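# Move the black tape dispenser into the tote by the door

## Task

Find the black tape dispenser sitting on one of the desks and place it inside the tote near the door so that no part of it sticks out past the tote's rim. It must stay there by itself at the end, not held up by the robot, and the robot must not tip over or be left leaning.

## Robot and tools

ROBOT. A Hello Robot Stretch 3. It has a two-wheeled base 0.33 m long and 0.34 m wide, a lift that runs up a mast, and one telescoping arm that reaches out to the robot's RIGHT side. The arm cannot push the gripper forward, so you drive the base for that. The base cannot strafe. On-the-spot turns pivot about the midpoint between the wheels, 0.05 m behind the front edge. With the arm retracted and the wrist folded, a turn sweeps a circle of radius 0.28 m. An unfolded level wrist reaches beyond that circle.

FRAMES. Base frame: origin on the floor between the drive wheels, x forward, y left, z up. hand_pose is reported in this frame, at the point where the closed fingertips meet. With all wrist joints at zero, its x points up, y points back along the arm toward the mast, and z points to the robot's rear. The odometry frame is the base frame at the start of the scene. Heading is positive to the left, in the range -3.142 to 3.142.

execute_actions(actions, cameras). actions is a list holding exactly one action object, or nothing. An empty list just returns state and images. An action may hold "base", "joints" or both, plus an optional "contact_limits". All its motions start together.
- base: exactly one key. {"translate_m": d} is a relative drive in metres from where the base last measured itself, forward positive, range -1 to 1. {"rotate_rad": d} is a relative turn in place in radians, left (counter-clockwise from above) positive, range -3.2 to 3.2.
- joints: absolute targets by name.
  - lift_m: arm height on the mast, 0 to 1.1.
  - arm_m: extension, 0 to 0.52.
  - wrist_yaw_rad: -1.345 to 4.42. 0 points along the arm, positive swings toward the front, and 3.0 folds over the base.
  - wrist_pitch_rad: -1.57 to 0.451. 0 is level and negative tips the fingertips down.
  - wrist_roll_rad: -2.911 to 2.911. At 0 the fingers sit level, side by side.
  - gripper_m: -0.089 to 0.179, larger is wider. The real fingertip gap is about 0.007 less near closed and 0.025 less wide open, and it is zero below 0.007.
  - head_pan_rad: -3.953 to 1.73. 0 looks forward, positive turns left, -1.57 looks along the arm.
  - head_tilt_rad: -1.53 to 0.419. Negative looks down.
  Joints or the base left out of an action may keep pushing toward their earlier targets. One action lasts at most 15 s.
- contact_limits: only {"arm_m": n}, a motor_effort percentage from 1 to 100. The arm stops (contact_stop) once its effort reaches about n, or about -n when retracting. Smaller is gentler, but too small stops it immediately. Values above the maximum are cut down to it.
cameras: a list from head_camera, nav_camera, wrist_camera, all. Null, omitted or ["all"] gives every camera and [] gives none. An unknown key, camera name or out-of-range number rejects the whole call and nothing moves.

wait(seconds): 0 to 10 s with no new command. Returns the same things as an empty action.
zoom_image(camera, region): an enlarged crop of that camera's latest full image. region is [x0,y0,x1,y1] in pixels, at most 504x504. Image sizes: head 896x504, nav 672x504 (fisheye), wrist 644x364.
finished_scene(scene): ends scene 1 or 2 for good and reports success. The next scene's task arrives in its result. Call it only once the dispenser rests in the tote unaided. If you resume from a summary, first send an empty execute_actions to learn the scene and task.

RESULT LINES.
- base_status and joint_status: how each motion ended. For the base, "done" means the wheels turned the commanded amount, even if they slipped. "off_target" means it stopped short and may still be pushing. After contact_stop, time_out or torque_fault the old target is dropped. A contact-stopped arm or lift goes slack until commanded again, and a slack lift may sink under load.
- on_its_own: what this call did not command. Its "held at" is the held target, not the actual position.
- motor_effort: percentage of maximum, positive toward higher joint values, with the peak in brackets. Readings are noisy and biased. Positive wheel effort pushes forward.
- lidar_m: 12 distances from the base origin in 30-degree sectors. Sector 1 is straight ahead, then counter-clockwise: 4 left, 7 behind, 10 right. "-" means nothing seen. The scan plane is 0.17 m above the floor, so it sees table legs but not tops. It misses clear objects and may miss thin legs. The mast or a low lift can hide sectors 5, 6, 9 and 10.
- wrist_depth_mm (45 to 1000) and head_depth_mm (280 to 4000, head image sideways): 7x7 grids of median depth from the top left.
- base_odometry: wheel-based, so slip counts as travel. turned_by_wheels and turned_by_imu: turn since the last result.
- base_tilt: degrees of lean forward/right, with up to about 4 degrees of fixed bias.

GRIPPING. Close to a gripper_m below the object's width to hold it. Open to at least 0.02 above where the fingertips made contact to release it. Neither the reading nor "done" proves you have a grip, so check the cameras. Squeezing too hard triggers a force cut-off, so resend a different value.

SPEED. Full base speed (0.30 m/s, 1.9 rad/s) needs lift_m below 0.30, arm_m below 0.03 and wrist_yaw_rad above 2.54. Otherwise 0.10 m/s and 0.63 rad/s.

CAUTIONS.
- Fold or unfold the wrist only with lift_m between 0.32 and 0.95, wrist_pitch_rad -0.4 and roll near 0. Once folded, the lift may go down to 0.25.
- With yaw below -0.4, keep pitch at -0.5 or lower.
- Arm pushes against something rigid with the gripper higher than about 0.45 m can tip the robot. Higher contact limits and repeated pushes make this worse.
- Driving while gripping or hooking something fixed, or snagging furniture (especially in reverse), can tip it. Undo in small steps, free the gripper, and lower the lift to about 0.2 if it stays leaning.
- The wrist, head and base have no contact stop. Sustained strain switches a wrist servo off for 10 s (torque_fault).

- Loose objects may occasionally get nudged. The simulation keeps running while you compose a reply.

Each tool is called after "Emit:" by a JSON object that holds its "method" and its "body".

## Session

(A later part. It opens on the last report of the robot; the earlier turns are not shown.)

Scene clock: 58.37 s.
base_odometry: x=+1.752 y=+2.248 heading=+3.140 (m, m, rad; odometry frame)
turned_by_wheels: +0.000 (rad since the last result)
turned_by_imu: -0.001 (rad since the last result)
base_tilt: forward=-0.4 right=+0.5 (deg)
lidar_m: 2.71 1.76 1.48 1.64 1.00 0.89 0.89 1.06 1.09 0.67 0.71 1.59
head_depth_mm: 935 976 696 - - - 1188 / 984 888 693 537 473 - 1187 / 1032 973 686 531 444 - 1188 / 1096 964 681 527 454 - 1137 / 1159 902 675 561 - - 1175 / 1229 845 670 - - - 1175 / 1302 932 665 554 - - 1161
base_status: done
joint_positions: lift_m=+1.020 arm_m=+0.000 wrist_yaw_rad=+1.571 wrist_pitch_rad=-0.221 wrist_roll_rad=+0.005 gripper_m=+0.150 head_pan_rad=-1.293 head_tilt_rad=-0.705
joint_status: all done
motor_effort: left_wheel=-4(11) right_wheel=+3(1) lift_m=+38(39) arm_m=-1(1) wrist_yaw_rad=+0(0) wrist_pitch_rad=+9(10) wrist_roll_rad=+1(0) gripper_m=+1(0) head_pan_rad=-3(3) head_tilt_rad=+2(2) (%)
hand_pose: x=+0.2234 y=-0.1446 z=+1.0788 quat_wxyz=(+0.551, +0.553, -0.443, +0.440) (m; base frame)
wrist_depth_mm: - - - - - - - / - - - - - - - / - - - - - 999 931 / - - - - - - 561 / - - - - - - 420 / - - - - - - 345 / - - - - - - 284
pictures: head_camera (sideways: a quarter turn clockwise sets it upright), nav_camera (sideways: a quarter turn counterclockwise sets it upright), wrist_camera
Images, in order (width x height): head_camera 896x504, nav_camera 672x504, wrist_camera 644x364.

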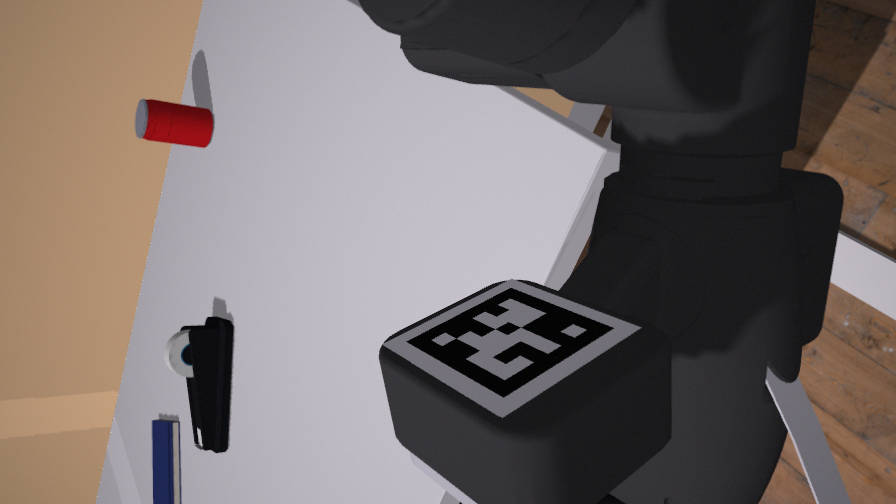

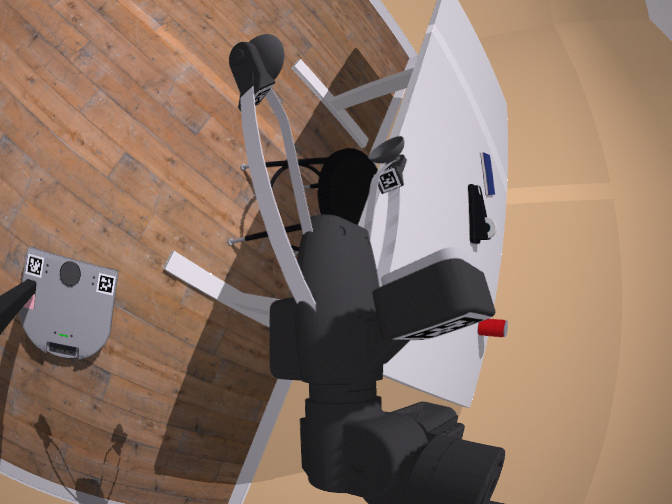

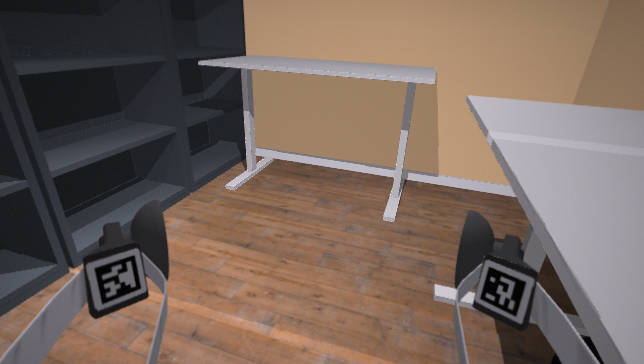

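Emit:
{"method": "execute_actions", "body": {"actions": [{"base":{"rotate_rad":0.45}}], "cameras": []}}

Emit:
{"method": "execute_actions", "body": {"actions": [{"base":{"translate_m":-0.2}}], "cameras": []}}

Emit:
{"method": "execute_actions", "body": {"actions": [{"base":{"rotate_rad":-0.45},"joints":{"wrist_yaw_rad":1.3}}], "cameras": []}}

Emit:
{"method": "execute_actions", "body": {"actions": [{"base":{"translate_m":0.15},"joints":{"arm_m":0.5,"lift_m":1.06,"head_pan_rad":-1.0,"head_tilt_rad":-0.8}}]}}

Scene clock: 61.67 s.
base_odometry: x=+1.752 y=+2.248 heading=-2.693 (m, m, rad; odometry frame)
turned_by_wheels: +0.450 (rad since the last result)
turned_by_imu: +0.453 (rad since the last result)
base_tilt: forward=-0.4 right=+0.5 (deg)
lidar_m: 1.75 1.48 1.88 1.04 0.89 0.88 1.01 1.09 0.67 0.71 0.86 2.41
head_depth_mm: 1210 993 703 - - - 1170 / 1331 988 692 536 1312 - 1159 / 1448 972 688 551 1112 - 1184 / 1625 960 683 1103 1665 - 1160 / 1846 955 734 2106 - - 1176 / 2199 943 2315 - - - 1170 / 2469 1049 2547 2107 - - 1162
base_status: done
joint_positions: lift_m=+1.020 arm_m=+0.000 wrist_yaw_rad=+1.571 wrist_pitch_rad=-0.221 wrist_roll_rad=+0.005 gripper_m=+0.150 head_pan_rad=-1.293 head_tilt_rad=-0.705
joint_status: not commanded
motor_effort: left_wheel=-4(12) right_wheel=+3(7) lift_m=+38(38) arm_m=-1(1) wrist_yaw_rad=+0(0) wrist_pitch_rad=+9(9) wrist_roll_rad=+1(0) gripper_m=+2(1) head_pan_rad=-3(3) head_tilt_rad=+2(2) (%)
hand_pose: x=+0.2234 y=-0.1447 z=+1.0788 quat_wxyz=(+0.551, +0.553, -0.443, +0.440) (m; base frame)
wrist_depth_mm: - - - - - - - / - - - - - - - / - - - - - - - / - - - - - - - / - - - - - - - / - - - - - - - / - - - - - - -
pictures: none
No camera images: the call's "cameras" was empty. Leave "cameras" out to get every camera's image.

Scene clock: 64.63 s.
base_odometry: x=+1.932 y=+2.334 heading=-2.694 (m, m, rad; odometry frame)
turned_by_wheels: +0.000 (rad since the last result)
turned_by_imu: -0.001 (rad since the last result)
base_tilt: forward=-0.3 right=+0.4 (deg)
lidar_m: 1.95 1.63 1.58 0.87 0.74 0.74 0.84 0.96 0.96 0.62 0.94 2.55
head_depth_mm: 1061 999 698 - - - 1185 / 1180 983 693 536 474 - 1177 / 1303 852 686 530 456 - 1165 / 1441 884 682 528 448 - 1138 / 1615 952 674 563 - - 1173 / 1585 946 671 - - - 1165 / 2262 931 695 2108 - - 1159
base_status: done
joint_positions: lift_m=+1.020 arm_m=+0.000 wrist_yaw_rad=+1.571 wrist_pitch_rad=-0.221 wrist_roll_rad=+0.005 gripper_m=+0.150 head_pan_rad=-1.293 head_tilt_rad=-0.705
joint_status: not commanded
motor_effort: left_wheel=-3(10) right_wheel=+3(3) lift_m=+39(38) arm_m=-1(1) wrist_yaw_rad=+0(0) wrist_pitch_rad=+9(9) wrist_roll_rad=+0(0) gripper_m=+1(0) head_pan_rad=-4(3) head_tilt_rad=+1(2) (%)
hand_pose: x=+0.2234 y=-0.1447 z=+1.0788 quat_wxyz=(+0.551, +0.553, -0.443, +0.440) (m; base frame)
wrist_depth_mm: - - - - - - - / - - - - - - - / - - - - - - - / - - - - - - - / - - - - - - - / - - - - - - - / - - - - - - -
pictures: none
No camera images: the call's "cameras" was empty. Leave "cameras" out to get every camera's image.

Scene clock: 66.33 s.
base_odometry: x=+1.932 y=+2.334 heading=+3.140 (m, m, rad; odometry frame)
turned_by_wheels: -0.450 (rad since the last result)
turned_by_imu: -0.453 (rad since the last result)
base_tilt: forward=-0.4 right=+0.5 (deg)
lidar_m: 2.55 1.95 1.63 1.38 0.84 0.74 0.75 0.88 0.96 0.96 0.62 0.94
head_depth_mm: 814 889 985 1113 - - 1195 / 857 920 1045 1190 1334 - 1195 / 902 950 717 1276 1418 - 1184 / 951 864 683 1332 - - 1188 / 1013 956 706 - - - 1181 / 1073 948 696 - - 1324 1185 / 1145 934 663 501 436 1282 1189
base_status: done
joint_positions: lift_m=+1.020 arm_m=+0.000 wrist_yaw_rad=+1.301 wrist_pitch_rad=-0.221 wrist_roll_rad=+0.005 gripper_m=+0.150 head_pan_rad=-1.293 head_tilt_rad=-0.705
joint_status: all done
motor_effort: left_wheel=+6(13) right_wheel=-4(5) lift_m=+39(38) arm_m=-1(1) wrist_yaw_rad=+0(2) wrist_pitch_rad=+9(9) wrist_roll_rad=+1(0) gripper_m=+1(1) head_pan_rad=-3(4) head_tilt_rad=+2(2) (%)
hand_pose: x=+0.2145 y=-0.2100 z=+1.0788 quat_wxyz=(+0.605, +0.489, -0.513, +0.362) (m; base frame)
wrist_depth_mm: - - - - - - - / - - - - - - - / - - - - 822 869 898 / - - - - 544 552 579 / - - - - 401 437 419 / - - - - 317 - 329 / - - - - 263 264 270
pictures: none
No camera images: the call's "cameras" was empty. Leave "cameras" out to get every camera's image.

Scene clock: 71.20 s.
base_odometry: x=+1.782 y=+2.334 heading=+3.140 (m, m, rad; odometry frame)
turned_by_wheels: +0.000 (rad since the last result)
turned_by_imu: +0.000 (rad since the last result)
base_tilt: forward=-0.3 right=+0.5 (deg)
lidar_m: 2.41 1.84 1.57 1.65 1.00 0.89 0.88 1.05 1.00 0.59 0.65 0.82
head_depth_mm: 982 791 598 483 415 1338 1177 / 1022 781 594 481 403 1135 1175 / 1099 745 592 476 402 1307 1155 / 1108 764 585 474 430 1301 1128 / 1091 755 581 476 1506 1313 1155 / 1077 750 578 990 1490 1314 1157 / 1061 744 590 1792 1518 1306 1151
base_status: done
joint_positions: lift_m=+1.060 arm_m=+0.500 wrist_yaw_rad=+1.300 wrist_pitch_rad=-0.221 wrist_roll_rad=+0.005 gripper_m=+0.150 head_pan_rad=-1.007 head_tilt_rad=-0.790
joint_status: all done
motor_effort: left_wheel=+5(13) right_wheel=-2(4) lift_m=+38(40) arm_m=+5(7) wrist_yaw_rad=+0(0) wrist_pitch_rad=+9(9) wrist_roll_rad=+0(0) gripper_m=+0(2) head_pan_rad=+3(27) head_tilt_rad=-4(14) (%)
hand_pose: x=+0.2144 y=-0.7103 z=+1.1188 quat_wxyz=(+0.606, +0.488, -0.514, +0.362) (m; base frame)
wrist_depth_mm: - - - - - 763 491 / - - - - - 740 482 / - - 911 966 985 747 478 / - 595 601 611 640 644 472 / 439 470 456 445 471 523 465 / 366 345 361 343 376 - 394 / 289 296 303 305 313 313 321
pictures: head_camera (sideways: a quarter turn clockwise sets it upright), nav_camera (sideways: a quarter turn counterclockwise sets it upright), wrist_camera
Images, in order (width x height): head_camera 896x504, nav_camera 672x504, wrist_camera 644x364.

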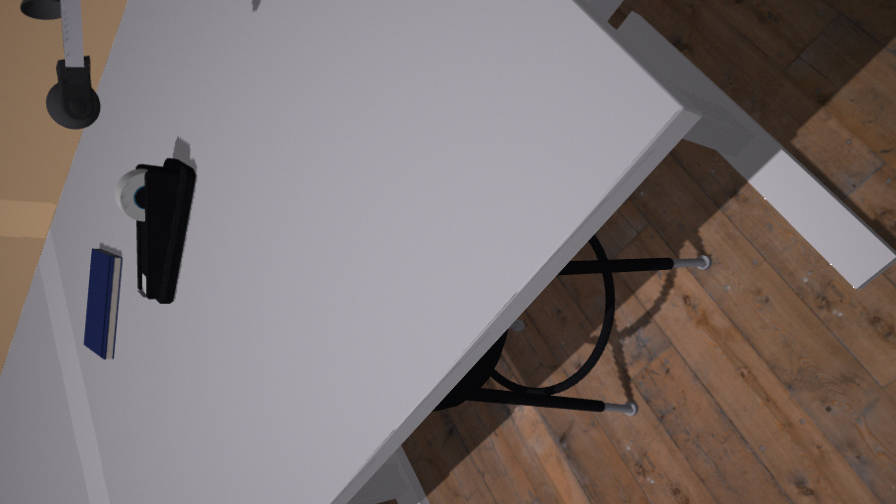

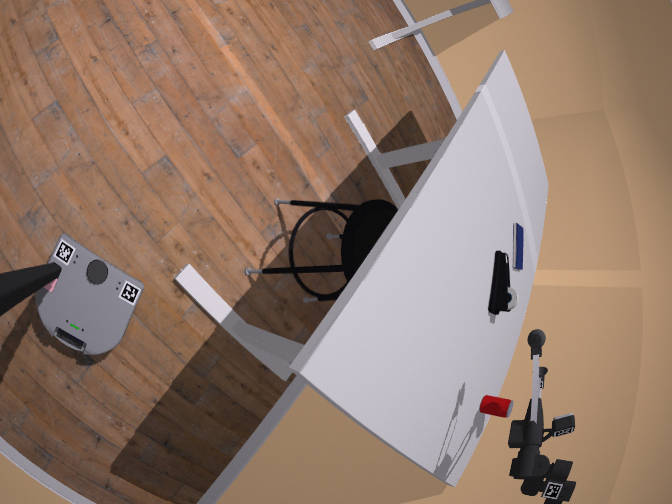

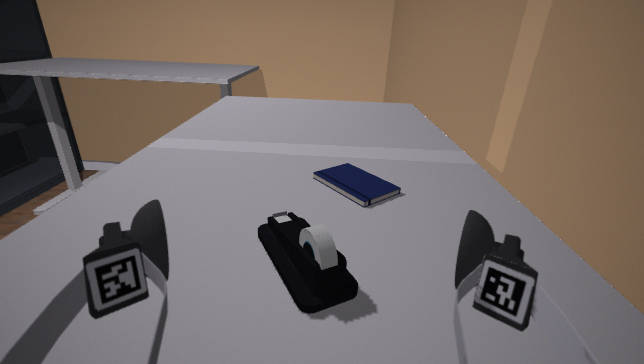

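Emit:
{"method": "execute_actions", "body": {"actions": [{"joints":{"arm_m":0.52,"wrist_yaw_rad":1.5,"wrist_pitch_rad":-0.4,"lift_m":1.04}}], "cameras": ["wrist_camera","head_camera"]}}

Scene clock: 72.53 s.
base_odometry: x=+1.782 y=+2.334 heading=+3.140 (m, m, rad; odometry frame)
turned_by_wheels: +0.000 (rad since the last result)
turned_by_imu: +0.000 (rad since the last result)
base_tilt: forward=-0.3 right=+0.5 (deg)
lidar_m: 2.42 1.84 1.57 1.65 1.00 0.88 0.88 1.05 1.00 0.59 0.65 0.82
head_depth_mm: 985 758 597 482 416 1338 1176 / 1048 749 594 480 402 1131 1171 / 1111 747 589 477 402 1304 1162 / 1108 764 586 474 430 1300 1130 / 1093 760 582 476 1530 1322 1157 / 1078 754 574 993 1486 1314 1156 / 1067 744 593 1782 1510 1308 1155
base_status: not commanded
joint_positions: lift_m=+1.040 arm_m=+0.519 wrist_yaw_rad=+1.498 wrist_pitch_rad=-0.410 wrist_roll_rad=+0.005 gripper_m=+0.150 head_pan_rad=-1.007 head_tilt_rad=-0.790
joint_status: all done
motor_effort: left_wheel=+6(6) right_wheel=-3(3) lift_m=+26(34) arm_m=+5(4) wrist_yaw_rad=+2(2) wrist_pitch_rad=+4(9) wrist_roll_rad=+0(1) gripper_m=+0(3) head_pan_rad=+3(3) head_tilt_rad=-5(4) (%)
hand_pose: x=+0.2034 y=-0.6807 z=+1.0547 quat_wxyz=(+0.604, +0.578, -0.410, +0.364) (m; base frame)
wrist_depth_mm: - - - - - - 703 / - - 675 684 703 727 662 / - 467 483 478 502 512 536 / 362 367 370 362 359 398 405 / 299 310 304 313 318 332 324 / 260 250 260 263 266 - 271 / 217 223 227 228 232 233 235
pictures: head_camera (sideways: a quarter turn clockwise sets it upright), wrist_camera
Images, in order (width x height): head_camera 896x504, wrist_camera 644x364.

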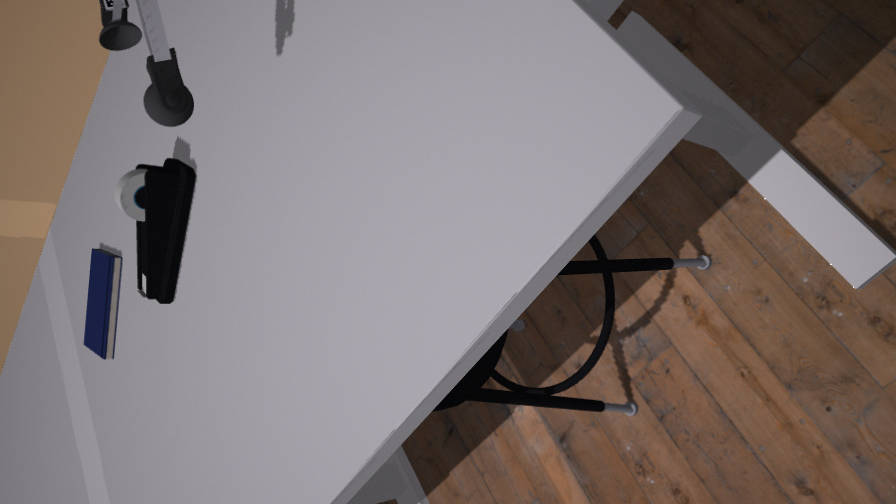

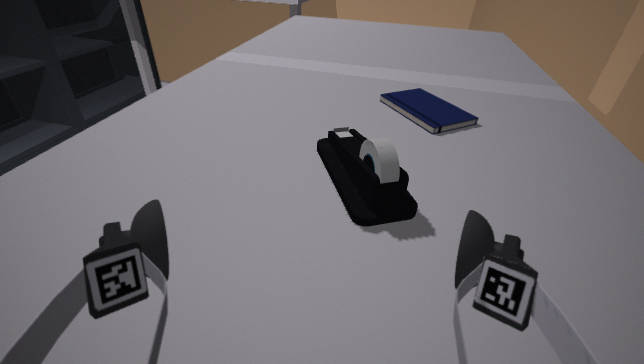

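Emit:
{"method": "execute_actions", "body": {"actions": [{"base":{"translate_m":0.08},"joints":{"wrist_yaw_rad":1.25,"lift_m":1.0}}], "cameras": ["wrist_camera","head_camera"]}}

Scene clock: 75.03 s.
base_odometry: x=+1.702 y=+2.335 heading=+3.140 (m, m, rad; odometry frame)
turned_by_wheels: +0.000 (rad since the last result)
turned_by_imu: +0.000 (rad since the last result)
base_tilt: forward=-0.4 right=+0.5 (deg)
lidar_m: 2.68 1.78 1.54 1.78 1.08 0.96 0.96 1.14 1.03 0.59 0.62 1.49
head_depth_mm: 1008 753 598 482 405 368 1179 / 1065 725 593 480 403 1257 1158 / 1116 741 589 477 421 1338 1136 / 1106 761 585 474 1467 1301 1159 / 1095 759 582 499 1503 1323 1160 / 1081 749 577 1717 1476 1319 1153 / 1063 747 613 1783 1521 1306 1152
base_status: done
joint_positions: lift_m=+1.000 arm_m=+0.519 wrist_yaw_rad=+1.252 wrist_pitch_rad=-0.411 wrist_roll_rad=+0.005 gripper_m=+0.150 head_pan_rad=-1.007 head_tilt_rad=-0.790
joint_status: all done
motor_effort: left_wheel=+5(11) right_wheel=-3(3) lift_m=+26(27) arm_m=+5(5) wrist_yaw_rad=-1(1) wrist_pitch_rad=+5(4) wrist_roll_rad=+0(1) gripper_m=+0(0) head_pan_rad=+3(4) head_tilt_rad=-5(5) (%)
hand_pose: x=+0.1925 y=-0.7351 z=+1.0145 quat_wxyz=(+0.645, +0.523, -0.478, +0.287) (m; base frame)
wrist_depth_mm: - - 893 931 984 678 458 / - 524 538 547 577 579 460 / 373 378 386 400 410 414 425 / 295 300 292 239 318 322 330 / 245 255 250 239 259 273 265 / 212 205 211 215 218 - 222 / 176 183 184 186 189 190 192
pictures: head_camera (sideways: a quarter turn clockwise sets it upright), wrist_camera
Images, in order (width x height): head_camera 896x504, wrist_camera 644x364.

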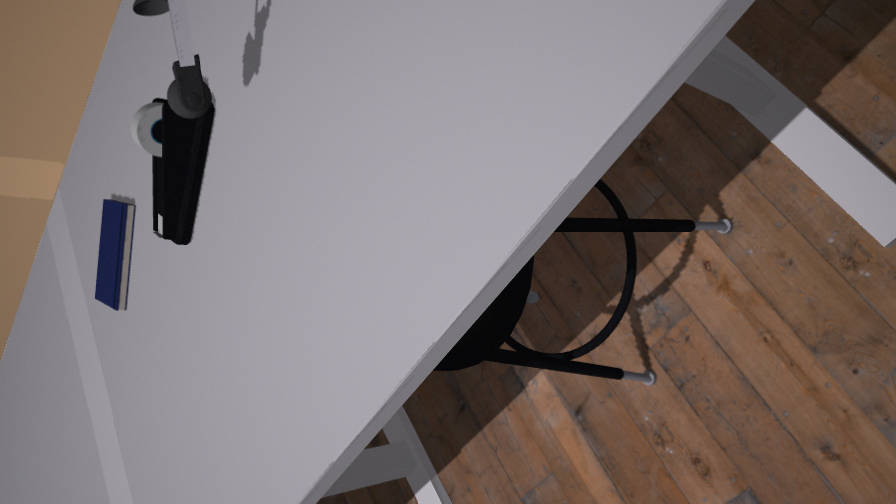

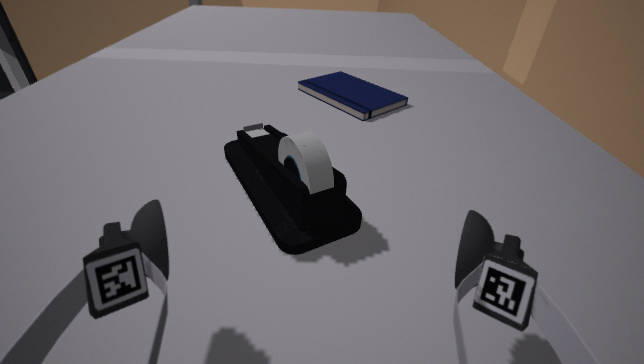

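Emit:
{"method": "execute_actions", "body": {"actions": [{"base":{"translate_m":0.06},"joints":{"lift_m":0.98}}], "cameras": ["wrist_camera","head_camera"]}}

Scene clock: 77.50 s.
base_odometry: x=+1.642 y=+2.335 heading=+3.140 (m, m, rad; odometry frame)
turned_by_wheels: +0.000 (rad since the last result)
turned_by_imu: +0.000 (rad since the last result)
base_tilt: forward=-0.4 right=+0.5 (deg)
lidar_m: 2.61 1.73 1.52 1.89 1.14 1.01 1.02 1.18 1.05 0.59 0.60 1.45
head_depth_mm: 1018 729 598 484 405 1036 1164 / 1078 726 593 479 412 1336 1136 / 1122 742 591 477 1028 1304 1175 / 1103 763 585 487 1470 1313 1168 / 1093 754 579 972 1473 1325 1166 / 1083 751 577 1806 1511 1312 1163 / 1066 743 636 1767 1511 1305 1144
base_status: done
joint_positions: lift_m=+0.980 arm_m=+0.519 wrist_yaw_rad=+1.251 wrist_pitch_rad=-0.411 wrist_roll_rad=+0.005 gripper_m=+0.150 head_pan_rad=-1.007 head_tilt_rad=-0.790
joint_status: all done
motor_effort: left_wheel=+6(10) right_wheel=-3(5) lift_m=+26(27) arm_m=+5(5) wrist_yaw_rad=-1(1) wrist_pitch_rad=+5(5) wrist_roll_rad=+0(0) gripper_m=+0(1) head_pan_rad=+3(3) head_tilt_rad=-5(5) (%)
hand_pose: x=+0.1924 y=-0.7351 z=+0.9944 quat_wxyz=(+0.645, +0.523, -0.478, +0.287) (m; base frame)
wrist_depth_mm: - 871 777 792 864 721 480 / 457 461 482 484 511 525 480 / 333 338 346 348 361 371 385 / 260 265 259 176 282 287 290 / 216 225 223 176 221 242 235 / 191 182 190 180 189 - 198 / 156 163 163 165 167 169 172
pictures: head_camera (sideways: a quarter turn clockwise sets it upright), wrist_camera
Images, in order (width x height): head_camera 896x504, wrist_camera 644x364.

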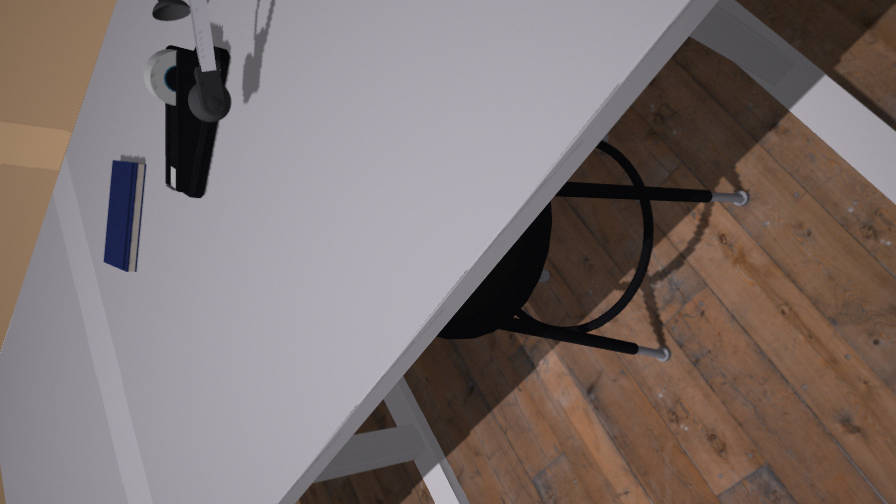

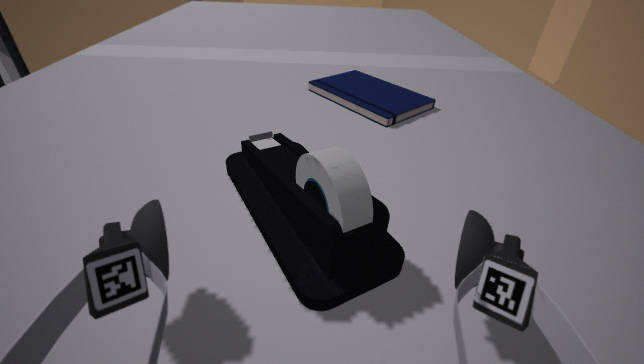

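Emit:
{"method": "execute_actions", "body": {"actions": [{"base":{"translate_m":0.04},"joints":{"lift_m":0.965}}], "cameras": ["wrist_camera"]}}

Emit:
{"method": "execute_actions", "body": {"actions": [{"joints":{"gripper_m":0.02}}], "cameras": ["wrist_camera","head_camera"]}}

Scene clock: 79.33 s.
base_odometry: x=+1.602 y=+2.335 heading=+3.140 (m, m, rad; odometry frame)
turned_by_wheels: +0.000 (rad since the last result)
turned_by_imu: +0.000 (rad since the last result)
base_tilt: forward=-0.4 right=+0.5 (deg)
lidar_m: 2.58 1.71 1.52 1.52 1.18 1.05 1.05 1.19 1.06 0.58 0.70 1.42
head_depth_mm: 1031 699 599 482 405 1263 1151 / 1084 814 593 480 421 1341 1153 / 1118 772 589 477 1020 1310 1168 / 1108 761 586 488 1461 1322 1165 / 1094 757 580 998 1496 1324 1156 / 1079 751 595 1774 1517 1307 1151 / 1061 744 1627 1736 1525 1308 1152
base_status: done
joint_positions: lift_m=+0.965 arm_m=+0.519 wrist_yaw_rad=+1.251 wrist_pitch_rad=-0.411 wrist_roll_rad=+0.005 gripper_m=+0.150 head_pan_rad=-1.007 head_tilt_rad=-0.790
joint_status: all done
motor_effort: left_wheel=+5(11) right_wheel=-2(4) lift_m=+26(28) arm_m=+5(5) wrist_yaw_rad=-1(1) wrist_pitch_rad=+5(5) wrist_roll_rad=+0(1) gripper_m=+0(1) head_pan_rad=+2(3) head_tilt_rad=-5(5) (%)
hand_pose: x=+0.1924 y=-0.7351 z=+0.9794 quat_wxyz=(+0.645, +0.523, -0.478, +0.287) (m; base frame)
wrist_depth_mm: - 693 717 750 778 698 504 / 410 422 425 443 466 486 468 / 300 307 312 320 327 334 346 / 238 242 230 169 244 260 263 / 196 205 196 152 130 218 214 / 172 164 171 154 142 - 180 / 142 146 149 141 145 153 155
pictures: wrist_camera
Images, in order (width x height): wrist_camera 644x364.

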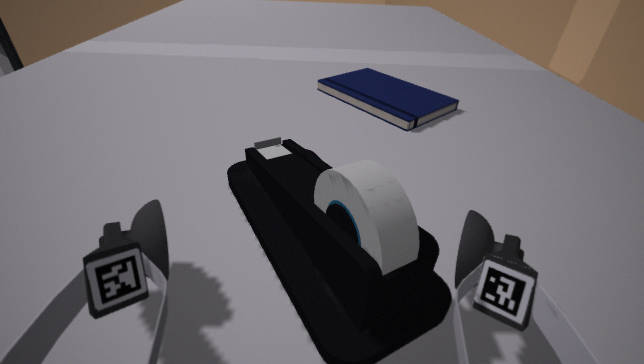

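Scene clock: 81.40 s.
base_odometry: x=+1.602 y=+2.335 heading=+3.140 (m, m, rad; odometry frame)
turned_by_wheels: -0.001 (rad since the last result)
turned_by_imu: -0.001 (rad since the last result)
base_tilt: forward=-0.4 right=+0.5 (deg)
lidar_m: 2.58 1.71 1.52 1.51 1.19 1.05 1.06 1.19 1.05 0.58 0.70 1.42
head_depth_mm: 1024 697 599 484 405 1256 1157 / 1083 723 593 481 421 1342 1151 / 1125 754 590 478 1024 1304 1172 / 1113 763 584 489 1466 1324 1163 / 1089 756 580 999 1493 1313 1158 / 1078 750 596 1790 1523 1316 1150 / 1074 744 1609 1754 1514 1309 1151
base_status: not commanded
joint_positions: lift_m=+0.965 arm_m=+0.520 wrist_yaw_rad=+1.201 wrist_pitch_rad=-0.404 wrist_roll_rad=-0.008 gripper_m=+0.021 head_pan_rad=-1.007 head_tilt_rad=-0.790
joint_status: all done
on_its_own: wrist_yaw_rad is held at +1.206, not at your +1.250, by its stall guard, which is not easing now
motor_effort: left_wheel=-11(11) right_wheel=+11(10) lift_m=+26(26) arm_m=+1(5) wrist_yaw_rad=+4(24) wrist_pitch_rad=+2(5) wrist_roll_rad=+5(5) gripper_m=-28(100) head_pan_rad=+3(2) head_tilt_rad=-4(4) (%)
hand_pose: x=+0.1895 y=-0.7464 z=+0.9812 quat_wxyz=(+0.654, +0.507, -0.488, +0.276) (m; base frame)
wrist_depth_mm: - 702 735 800 852 672 457 / 408 426 444 440 481 521 456 / 301 309 320 331 337 354 372 / 238 244 226 143 262 269 275 / 197 201 180 132 222 217 222 / 169 170 163 136 155 183 187 / 146 149 149 141 154 158 159
pictures: head_camera (sideways: a quarter turn clockwise sets it upright), wrist_camera
Images, in order (width x height): head_camera 896x504, wrist_camera 644x364.

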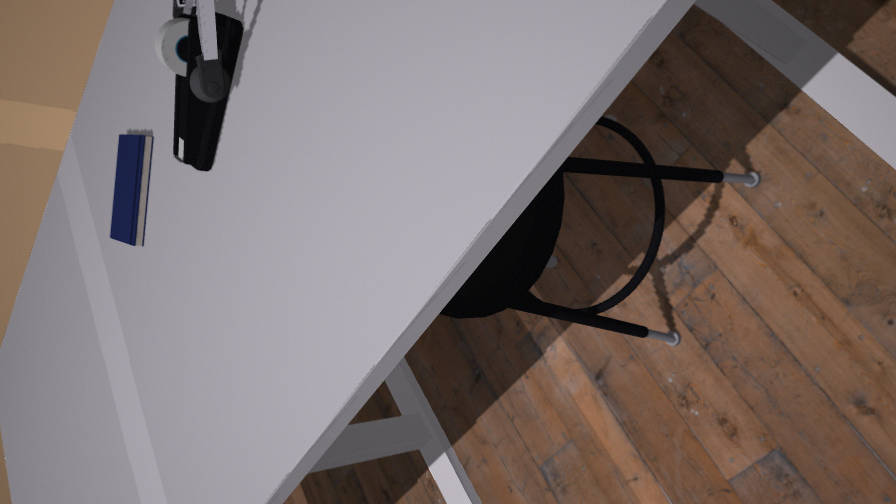

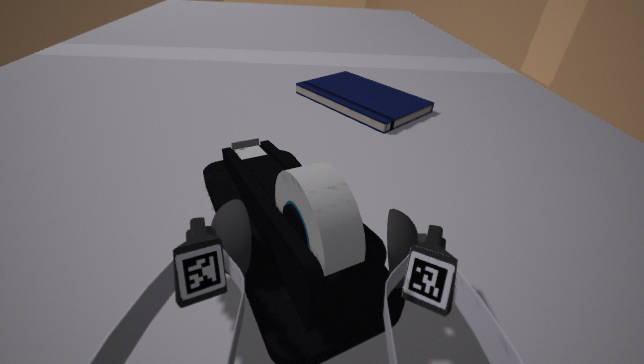

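Emit:
{"method": "execute_actions", "body": {"actions": [{"joints":{"gripper_m":0.0}}], "cameras": []}}

Emit:
{"method": "execute_actions", "body": {"actions": [{"joints":{"lift_m":1.03,"wrist_yaw_rad":1.2}}], "cameras": ["wrist_camera"]}}

Scene clock: 82.47 s.
base_odometry: x=+1.602 y=+2.335 heading=+3.140 (m, m, rad; odometry frame)
turned_by_wheels: +0.000 (rad since the last result)
turned_by_imu: +0.000 (rad since the last result)
base_tilt: forward=-0.3 right=+0.4 (deg)
lidar_m: 2.58 1.71 1.52 1.52 1.19 1.05 1.06 1.20 1.05 0.58 0.70 1.42
head_depth_mm: 1025 694 600 483 405 1268 1155 / 1082 724 593 480 422 1329 1149 / 1125 751 588 478 1024 1295 1173 / 1112 768 587 489 1460 1317 1167 / 1096 755 579 1001 1497 1318 1156 / 1077 750 596 1791 1528 1311 1156 / 1064 746 1611 1744 1521 1312 1153
base_status: not commanded
joint_positions: lift_m=+0.965 arm_m=+0.520 wrist_yaw_rad=+1.201 wrist_pitch_rad=-0.402 wrist_roll_rad=-0.008 gripper_m=+0.002 head_pan_rad=-1.007 head_tilt_rad=-0.790
joint_status: all done
on_its_own: wrist_yaw_rad is held at +1.206, not at your +1.250, by its stall guard, which is not easing now
motor_effort: left_wheel=-9(10) right_wheel=+9(10) lift_m=+26(26) arm_m=+1(1) wrist_yaw_rad=+4(5) wrist_pitch_rad=+1(1) wrist_roll_rad=+5(5) gripper_m=-34(100) head_pan_rad=+3(4) head_tilt_rad=-4(5) (%)
hand_pose: x=+0.1897 y=-0.7465 z=+0.9816 quat_wxyz=(+0.654, +0.507, -0.489, +0.277) (m; base frame)
wrist_depth_mm: - 723 753 817 896 684 461 / 416 425 446 458 493 518 457 / 303 310 325 334 338 356 373 / 240 246 229 143 266 271 277 / 199 201 183 131 222 218 224 / 168 171 165 136 154 185 187 / 147 150 149 141 155 160 160
pictures: none
No camera images: the call's "cameras" was empty. Leave "cameras" out to get every camera's image.

Scene clock: 84.33 s.
base_odometry: x=+1.602 y=+2.335 heading=+3.140 (m, m, rad; odometry frame)
turned_by_wheels: +0.001 (rad since the last result)
turned_by_imu: +0.001 (rad since the last result)
base_tilt: forward=-0.4 right=+0.5 (deg)
lidar_m: 2.58 1.70 1.52 1.52 1.18 1.05 1.06 1.19 1.06 0.58 0.70 1.42
head_depth_mm: 1022 694 599 484 404 1269 1155 / 1079 718 592 479 422 1336 1152 / 1121 770 591 477 1020 1300 1163 / 1100 763 584 488 1463 1325 1166 / 1091 755 581 999 1488 1327 1154 / 1078 749 594 1787 1530 1317 1149 / 1065 744 1620 1756 1503 1308 1151
base_status: not commanded
joint_positions: lift_m=+1.030 arm_m=+0.520 wrist_yaw_rad=+1.203 wrist_pitch_rad=-0.440 wrist_roll_rad=+0.003 gripper_m=+0.005 head_pan_rad=-1.007 head_tilt_rad=-0.790
joint_status: all done
motor_effort: left_wheel=+5(17) right_wheel=-3(9) lift_m=+41(43) arm_m=+1(1) wrist_yaw_rad=-2(8) wrist_pitch_rad=+17(18) wrist_roll_rad=+1(6) gripper_m=-17(35) head_pan_rad=+3(3) head_tilt_rad=-4(4) (%)
hand_pose: x=+0.1853 y=-0.7444 z=+1.0373 quat_wxyz=(+0.656, +0.518, -0.482, +0.262) (m; base frame)
wrist_depth_mm: - - 856 910 920 667 466 / - 551 560 569 599 596 463 / 403 411 417 405 424 447 439 / 326 326 333 338 343 350 356 / 270 273 277 140 294 292 295 / 230 234 192 137 244 247 248 / 201 204 199 138 205 214 215
pictures: wrist_camera
Images, in order (width x height): wrist_camera 644x364.

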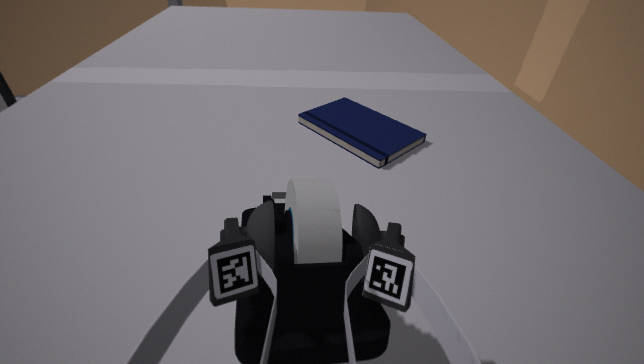

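Emit:
{"method": "execute_actions", "body": {"actions": [{"joints":{"arm_m":0.0,"lift_m":1.06,"wrist_yaw_rad":1.57,"wrist_pitch_rad":-0.35}}], "cameras": ["wrist_camera"]}}

Emit:
{"method": "execute_actions", "body": {"actions": [{"base":{"rotate_rad":1.5},"joints":{"head_pan_rad":0,"head_tilt_rad":-0.7}}], "cameras": ["wrist_camera"]}}

Emit:
{"method": "execute_actions", "body": {"actions": [{"base":{"translate_m":1.0},"joints":{"lift_m":0.6}}], "cameras": ["nav_camera"]}}

Scene clock: 89.77 s.
base_odometry: x=+1.602 y=+2.335 heading=+3.140 (m, m, rad; odometry frame)
turned_by_wheels: +0.000 (rad since the last result)
turned_by_imu: -0.001 (rad since the last result)
base_tilt: forward=-0.4 right=+0.5 (deg)
lidar_m: 2.58 1.71 1.52 1.51 1.19 1.05 1.05 1.19 1.05 0.59 0.70 1.42
head_depth_mm: 1027 791 598 499 - - 1152 / 1086 799 - - - - 1148 / 1120 809 - - - 1289 1176 / 1108 767 - - - 1306 1159 / 1093 758 610 1713 - 1308 1150 / 1077 750 595 1853 1489 1317 1151 / 1069 745 1607 1908 - 1292 1155
base_status: not commanded
joint_positions: lift_m=+1.060 arm_m=+0.000 wrist_yaw_rad=+1.570 wrist_pitch_rad=-0.402 wrist_roll_rad=+0.003 gripper_m=+0.005 head_pan_rad=-1.007 head_tilt_rad=-0.790
joint_status: wrist_pitch_rad off_target (ended at -0.402, target -0.350); the others done
motor_effort: left_wheel=+6(6) right_wheel=-3(3) lift_m=+42(42) arm_m=-5(5) wrist_yaw_rad=+0(7) wrist_pitch_rad=+22(23) wrist_roll_rad=+2(2) gripper_m=-17(17) head_pan_rad=+3(2) head_tilt_rad=-5(4) (%)
hand_pose: x=+0.2050 y=-0.1456 z=+1.0759 quat_wxyz=(+0.590, +0.590, -0.391, +0.389) (m; base frame)
wrist_depth_mm: - - - - - - - / - - - - - 888 856 / - - - - - 611 589 / - - - - - 488 450 / - - - 144 - - 360 / - - - 134 - - 301 / - - 161 119 - - 257
pictures: wrist_camera
Images, in order (width x height): wrist_camera 644x364.

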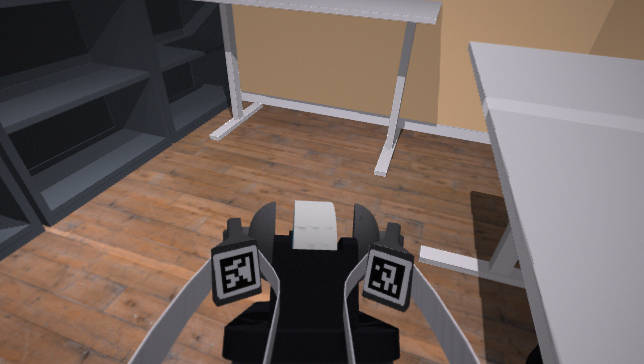

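Scene clock: 93.13 s.
base_odometry: x=+1.602 y=+2.335 heading=-1.643 (m, m, rad; odometry frame)
turned_by_wheels: +1.500 (rad since the last result)
turned_by_imu: +1.510 (rad since the last result)
base_tilt: forward=-0.4 right=+0.5 (deg)
lidar_m: 1.52 1.24 1.05 1.05 1.19 1.06 0.60 0.58 1.42 2.23 2.29 1.71
head_depth_mm: 1570 1810 1777 1923 1709 330 1208 / 1518 1857 1780 1916 1667 1371 1210 / 3193 3328 2177 1914 1659 1393 1203 / 3312 3443 2619 2033 1649 1392 1197 / 3237 3431 2569 1997 1638 1384 1191 / 2532 2732 2550 2010 1610 1372 1189 / 2071 2183 2273 1976 1615 1372 1190
base_status: done
joint_positions: lift_m=+1.060 arm_m=+0.000 wrist_yaw_rad=+1.570 wrist_pitch_rad=-0.402 wrist_roll_rad=+0.003 gripper_m=+0.005 head_pan_rad=-0.007 head_tilt_rad=-0.705
joint_status: all done
motor_effort: left_wheel=-4(10) right_wheel=+3(5) lift_m=+42(41) arm_m=-5(5) wrist_yaw_rad=+1(1) wrist_pitch_rad=+22(22) wrist_roll_rad=+1(1) gripper_m=-17(16) head_pan_rad=+2(39) head_tilt_rad=+1(13) (%)
hand_pose: x=+0.2050 y=-0.1456 z=+1.0759 quat_wxyz=(+0.590, +0.590, -0.391, +0.389) (m; base frame)
wrist_depth_mm: - - - - - - - / - - - - - - - / - - - - - - - / - - - - - - - / - - - 145 - - - / - - - 134 - - - / - - 161 119 - - -
pictures: wrist_camera
Images, in order (width x height): wrist_camera 644x364.

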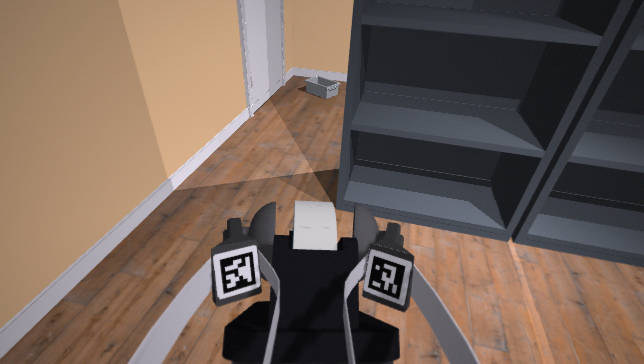

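Scene clock: 104.27 s.
base_odometry: x=+1.530 y=+1.337 heading=-1.643 (m, m, rad; odometry frame)
turned_by_wheels: +0.000 (rad since the last result)
turned_by_imu: +0.002 (rad since the last result)
base_tilt: forward=-0.4 right=+0.5 (deg)
lidar_m: 1.71 0.98 0.83 0.83 0.94 1.58 1.55 1.58 2.63 1.17 1.15 0.57
head_depth_mm: 2317 2493 875 750 751 883 1164 / 2366 2598 2623 2025 1244 1033 1152 / 2378 2648 2619 2011 1657 1392 1202 / 2392 2701 2483 2013 1654 1386 1201 / 2442 2716 2565 1979 1650 1387 1201 / 1961 2090 2257 1995 1628 1375 1190 / 1570 1660 1784 1871 1605 1372 1192
base_status: done
joint_positions: lift_m=+0.600 arm_m=+0.000 wrist_yaw_rad=+1.570 wrist_pitch_rad=-0.402 wrist_roll_rad=+0.003 gripper_m=+0.005 head_pan_rad=-0.007 head_tilt_rad=-0.704
joint_status: all done
motor_effort: left_wheel=-5(7) right_wheel=+3(6) lift_m=+30(37) arm_m=-5(5) wrist_yaw_rad=+0(0) wrist_pitch_rad=+22(22) wrist_roll_rad=+2(1) gripper_m=-16(16) head_pan_rad=+4(4) head_tilt_rad=+2(2) (%)
hand_pose: x=+0.2050 y=-0.1456 z=+0.6163 quat_wxyz=(+0.590, +0.590, -0.391, +0.389) (m; base frame)
wrist_depth_mm: 912 - - - 788 760 706 / 952 - - - 658 685 694 / 962 - - - 474 474 485 / - - - - - 963 887 / 967 - - 145 913 984 946 / 832 871 816 135 813 822 833 / 741 765 161 119 732 712 703
pictures: nav_camera (sideways: a quarter turn counterclockwise sets it upright)
Images, in order (width x height): nav_camera 672x504.

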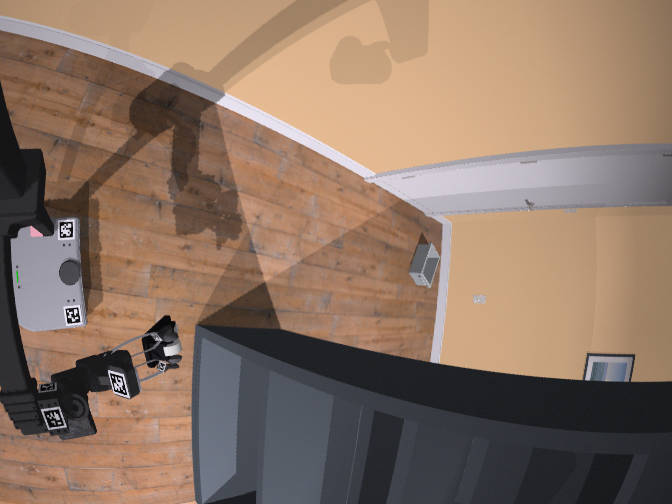

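Emit:
{"method": "execute_actions", "body": {"actions": [{"base":{"rotate_rad":0.4}}], "cameras": []}}

Emit:
{"method": "execute_actions", "body": {"actions": [{"base":{"translate_m":0.55}}], "cameras": ["nav_camera"]}}

Scene clock: 106.20 s.
base_odometry: x=+1.530 y=+1.337 heading=-1.243 (m, m, rad; odometry frame)
turned_by_wheels: +0.400 (rad since the last result)
turned_by_imu: +0.402 (rad since the last result)
base_tilt: forward=-0.3 right=+0.5 (deg)
lidar_m: 1.07 0.84 0.83 0.89 1.32 1.56 1.58 2.63 2.02 1.15 0.57 0.87
head_depth_mm: 2290 2606 2590 2049 1657 1410 1212 / 1796 2153 2428 2041 1657 1397 1201 / 1483 1705 2017 2027 1651 1399 1207 / 1303 1464 1707 1908 1651 1395 1197 / 1134 1275 1413 1647 1632 1381 1194 / 1011 1114 1238 1391 1526 1375 1194 / 908 988 1081 1205 1344 1366 1179
base_status: done
joint_positions: lift_m=+0.600 arm_m=+0.000 wrist_yaw_rad=+1.570 wrist_pitch_rad=-0.402 wrist_roll_rad=+0.003 gripper_m=+0.005 head_pan_rad=-0.007 head_tilt_rad=-0.704
joint_status: not commanded
motor_effort: left_wheel=-4(12) right_wheel=+3(7) lift_m=+30(30) arm_m=-5(5) wrist_yaw_rad=+1(0) wrist_pitch_rad=+22(22) wrist_roll_rad=+1(1) gripper_m=-15(16) head_pan_rad=+4(4) head_tilt_rad=+2(2) (%)
hand_pose: x=+0.2050 y=-0.1456 z=+0.6163 quat_wxyz=(+0.590, +0.590, -0.391, +0.389) (m; base frame)
wrist_depth_mm: 681 840 - - - - - / 726 887 - - - - - / 786 908 - - - - 435 / 813 986 - - - - 345 / 828 985 - 145 - - 378 / 826 841 836 134 889 639 790 / 729 746 162 119 757 611 707
pictures: none
No camera images: the call's "cameras" was empty. Leave "cameras" out to get every camera's image.

Scene clock: 112.83 s.
base_odometry: x=+1.707 y=+0.817 heading=-1.244 (m, m, rad; odometry frame)
turned_by_wheels: +0.000 (rad since the last result)
turned_by_imu: +0.001 (rad since the last result)
base_tilt: forward=-0.3 right=+0.5 (deg)
lidar_m: 0.66 0.52 0.51 0.55 0.81 2.08 2.08 3.08 0.47 0.49 0.72 1.38
head_depth_mm: 1318 1648 2239 2051 1671 1407 1211 / 1040 1249 1555 1921 1649 1403 1208 / 908 1051 1229 1479 1615 1391 1208 / 776 880 1016 1191 1447 1398 1198 / 682 761 860 974 1139 1299 1189 / 606 666 738 832 946 1093 1166 / 545 592 652 719 806 917 1052
base_status: done
joint_positions: lift_m=+0.600 arm_m=+0.000 wrist_yaw_rad=+1.570 wrist_pitch_rad=-0.402 wrist_roll_rad=+0.003 gripper_m=+0.005 head_pan_rad=-0.007 head_tilt_rad=-0.704
joint_status: not commanded
motor_effort: left_wheel=-5(6) right_wheel=+3(5) lift_m=+30(30) arm_m=-5(5) wrist_yaw_rad=+0(0) wrist_pitch_rad=+22(22) wrist_roll_rad=+2(1) gripper_m=-16(17) head_pan_rad=+4(3) head_tilt_rad=+2(2) (%)
hand_pose: x=+0.2050 y=-0.1456 z=+0.6163 quat_wxyz=(+0.590, +0.590, -0.391, +0.389) (m; base frame)
wrist_depth_mm: 449 531 669 887 - - - / 461 552 719 977 - - - / 490 595 788 - - - - / 517 632 841 - - - - / 544 700 857 145 - - - / 575 707 806 133 914 899 953 / 620 715 161 119 780 814 785
pictures: nav_camera (sideways: a quarter turn counterclockwise sets it upright)
Images, in order (width x height): nav_camera 672x504.

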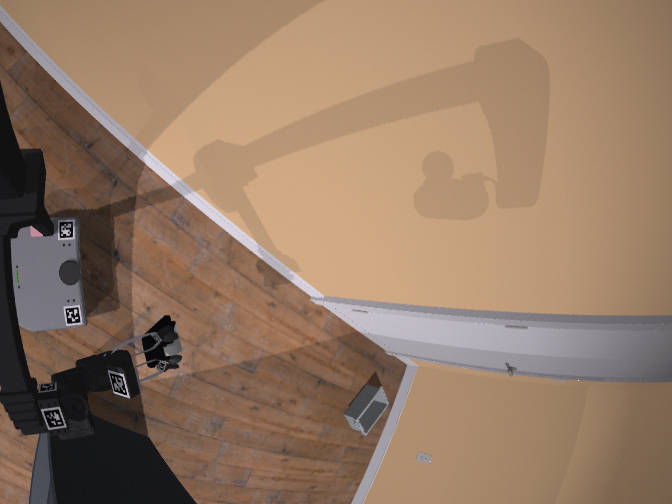

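Emit:
{"method": "execute_actions", "body": {"actions": [{"base":{"rotate_rad":-0.5}}], "cameras": []}}

Emit:
{"method": "execute_actions", "body": {"actions": [{"base":{"translate_m":0.6},"joints":{"head_tilt_rad":-0.9,"lift_m":0.45}}], "cameras": ["nav_camera","head_camera"]}}

Scene clock: 114.97 s.
base_odometry: x=+1.707 y=+0.817 heading=-1.743 (m, m, rad; odometry frame)
turned_by_wheels: -0.500 (rad since the last result)
turned_by_imu: -0.504 (rad since the last result)
base_tilt: forward=-0.4 right=+0.4 (deg)
lidar_m: 1.28 0.64 0.51 0.51 0.55 0.84 2.09 2.12 3.10 0.47 0.49 2.32
head_depth_mm: 1963 2175 2448 2056 1651 1397 1213 / 1965 2228 2430 2040 1666 1405 1213 / 1987 2222 2464 2026 1649 1395 1202 / 2005 2238 2451 2023 1650 1392 1196 / 2024 2270 2451 2008 1636 1382 1202 / 1600 1700 1806 1888 1633 1383 1183 / 1193 1247 1275 1374 1464 1335 1187
base_status: done
joint_positions: lift_m=+0.600 arm_m=+0.000 wrist_yaw_rad=+1.570 wrist_pitch_rad=-0.402 wrist_roll_rad=+0.003 gripper_m=+0.005 head_pan_rad=-0.007 head_tilt_rad=-0.704
joint_status: not commanded
motor_effort: left_wheel=+6(11) right_wheel=-3(5) lift_m=+30(30) arm_m=-5(5) wrist_yaw_rad=+0(1) wrist_pitch_rad=+22(22) wrist_roll_rad=+2(1) gripper_m=-16(16) head_pan_rad=+2(4) head_tilt_rad=+2(2) (%)
hand_pose: x=+0.2050 y=-0.1456 z=+0.6163 quat_wxyz=(+0.590, +0.590, -0.391, +0.389) (m; base frame)
wrist_depth_mm: 661 931 - - - - - / 686 985 - - - - - / 690 993 - - - - 448 / 715 975 - - - - 436 / 725 950 - 144 - - 428 / 734 859 814 134 884 652 413 / 735 750 160 119 760 622 408
pictures: none
No camera images: the call's "cameras" was empty. Leave "cameras" out to get every camera's image.

Scene clock: 122.03 s.
base_odometry: x=+1.604 y=+0.225 heading=-1.743 (m, m, rad; odometry frame)
turned_by_wheels: +0.000 (rad since the last result)
turned_by_imu: +0.002 (rad since the last result)
base_tilt: forward=-0.3 right=+0.5 (deg)
lidar_m: 1.06 0.54 0.43 0.43 0.47 0.71 2.66 0.67 0.54 0.53 2.15 1.72
head_depth_mm: 1516 1747 1946 1691 1465 1297 1146 / 1522 1760 1963 1666 1451 1278 1145 / 1537 1779 1952 1641 1450 1268 1088 / 1568 1821 1959 1665 1442 1275 1138 / 1579 1834 1933 1662 1435 1270 1122 / 1425 1441 1576 1583 1426 1264 1123 / 1008 1064 1112 1185 1246 1236 1122
base_status: done
joint_positions: lift_m=+0.450 arm_m=+0.000 wrist_yaw_rad=+1.570 wrist_pitch_rad=-0.402 wrist_roll_rad=+0.003 gripper_m=+0.005 head_pan_rad=-0.007 head_tilt_rad=-0.889
joint_status: all done
motor_effort: left_wheel=+6(14) right_wheel=-3(3) lift_m=+30(30) arm_m=-5(5) wrist_yaw_rad=+1(1) wrist_pitch_rad=+22(22) wrist_roll_rad=+1(2) gripper_m=-16(16) head_pan_rad=+3(2) head_tilt_rad=-5(21) (%)
hand_pose: x=+0.2050 y=-0.1456 z=+0.4663 quat_wxyz=(+0.590, +0.590, -0.391, +0.389) (m; base frame)
wrist_depth_mm: 557 767 - - - - - / 576 783 - - - - - / 581 834 - - - - - / 594 835 - - - - - / 622 801 843 145 873 882 888 / 632 672 649 134 711 723 728 / 581 595 162 119 599 618 619
pictures: head_camera (sideways: a quarter turn clockwise sets it upright), nav_camera (sideways: a quarter turn counterclockwise sets it upright)
Images, in order (width x height): head_camera 896x504, nav_camera 672x504.

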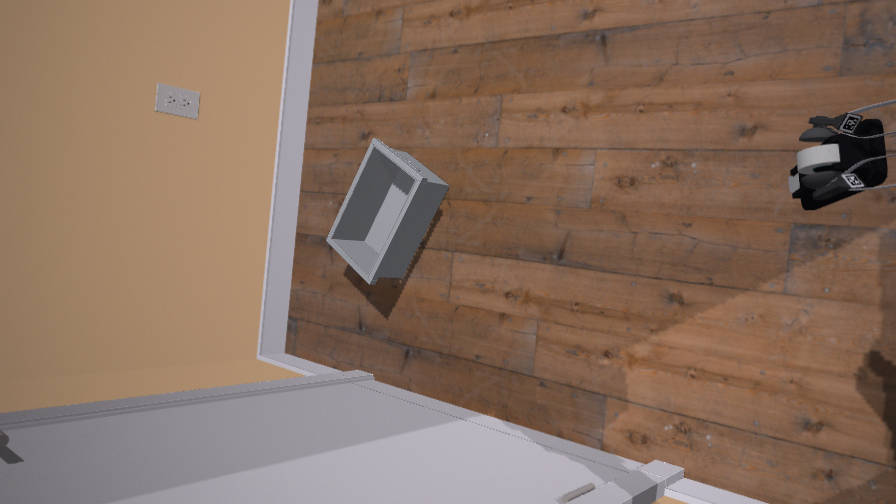

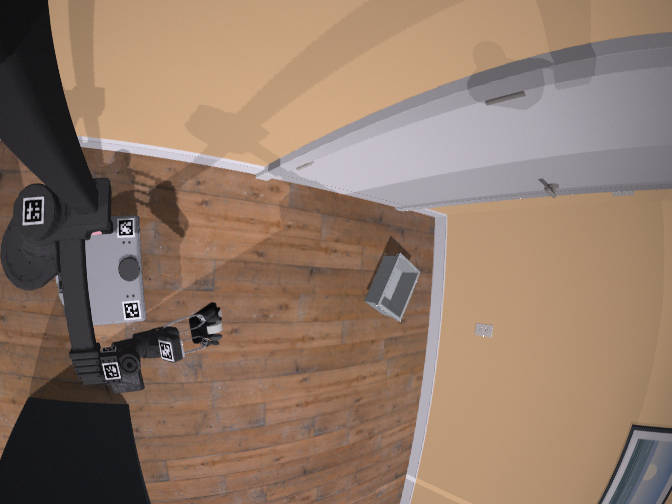

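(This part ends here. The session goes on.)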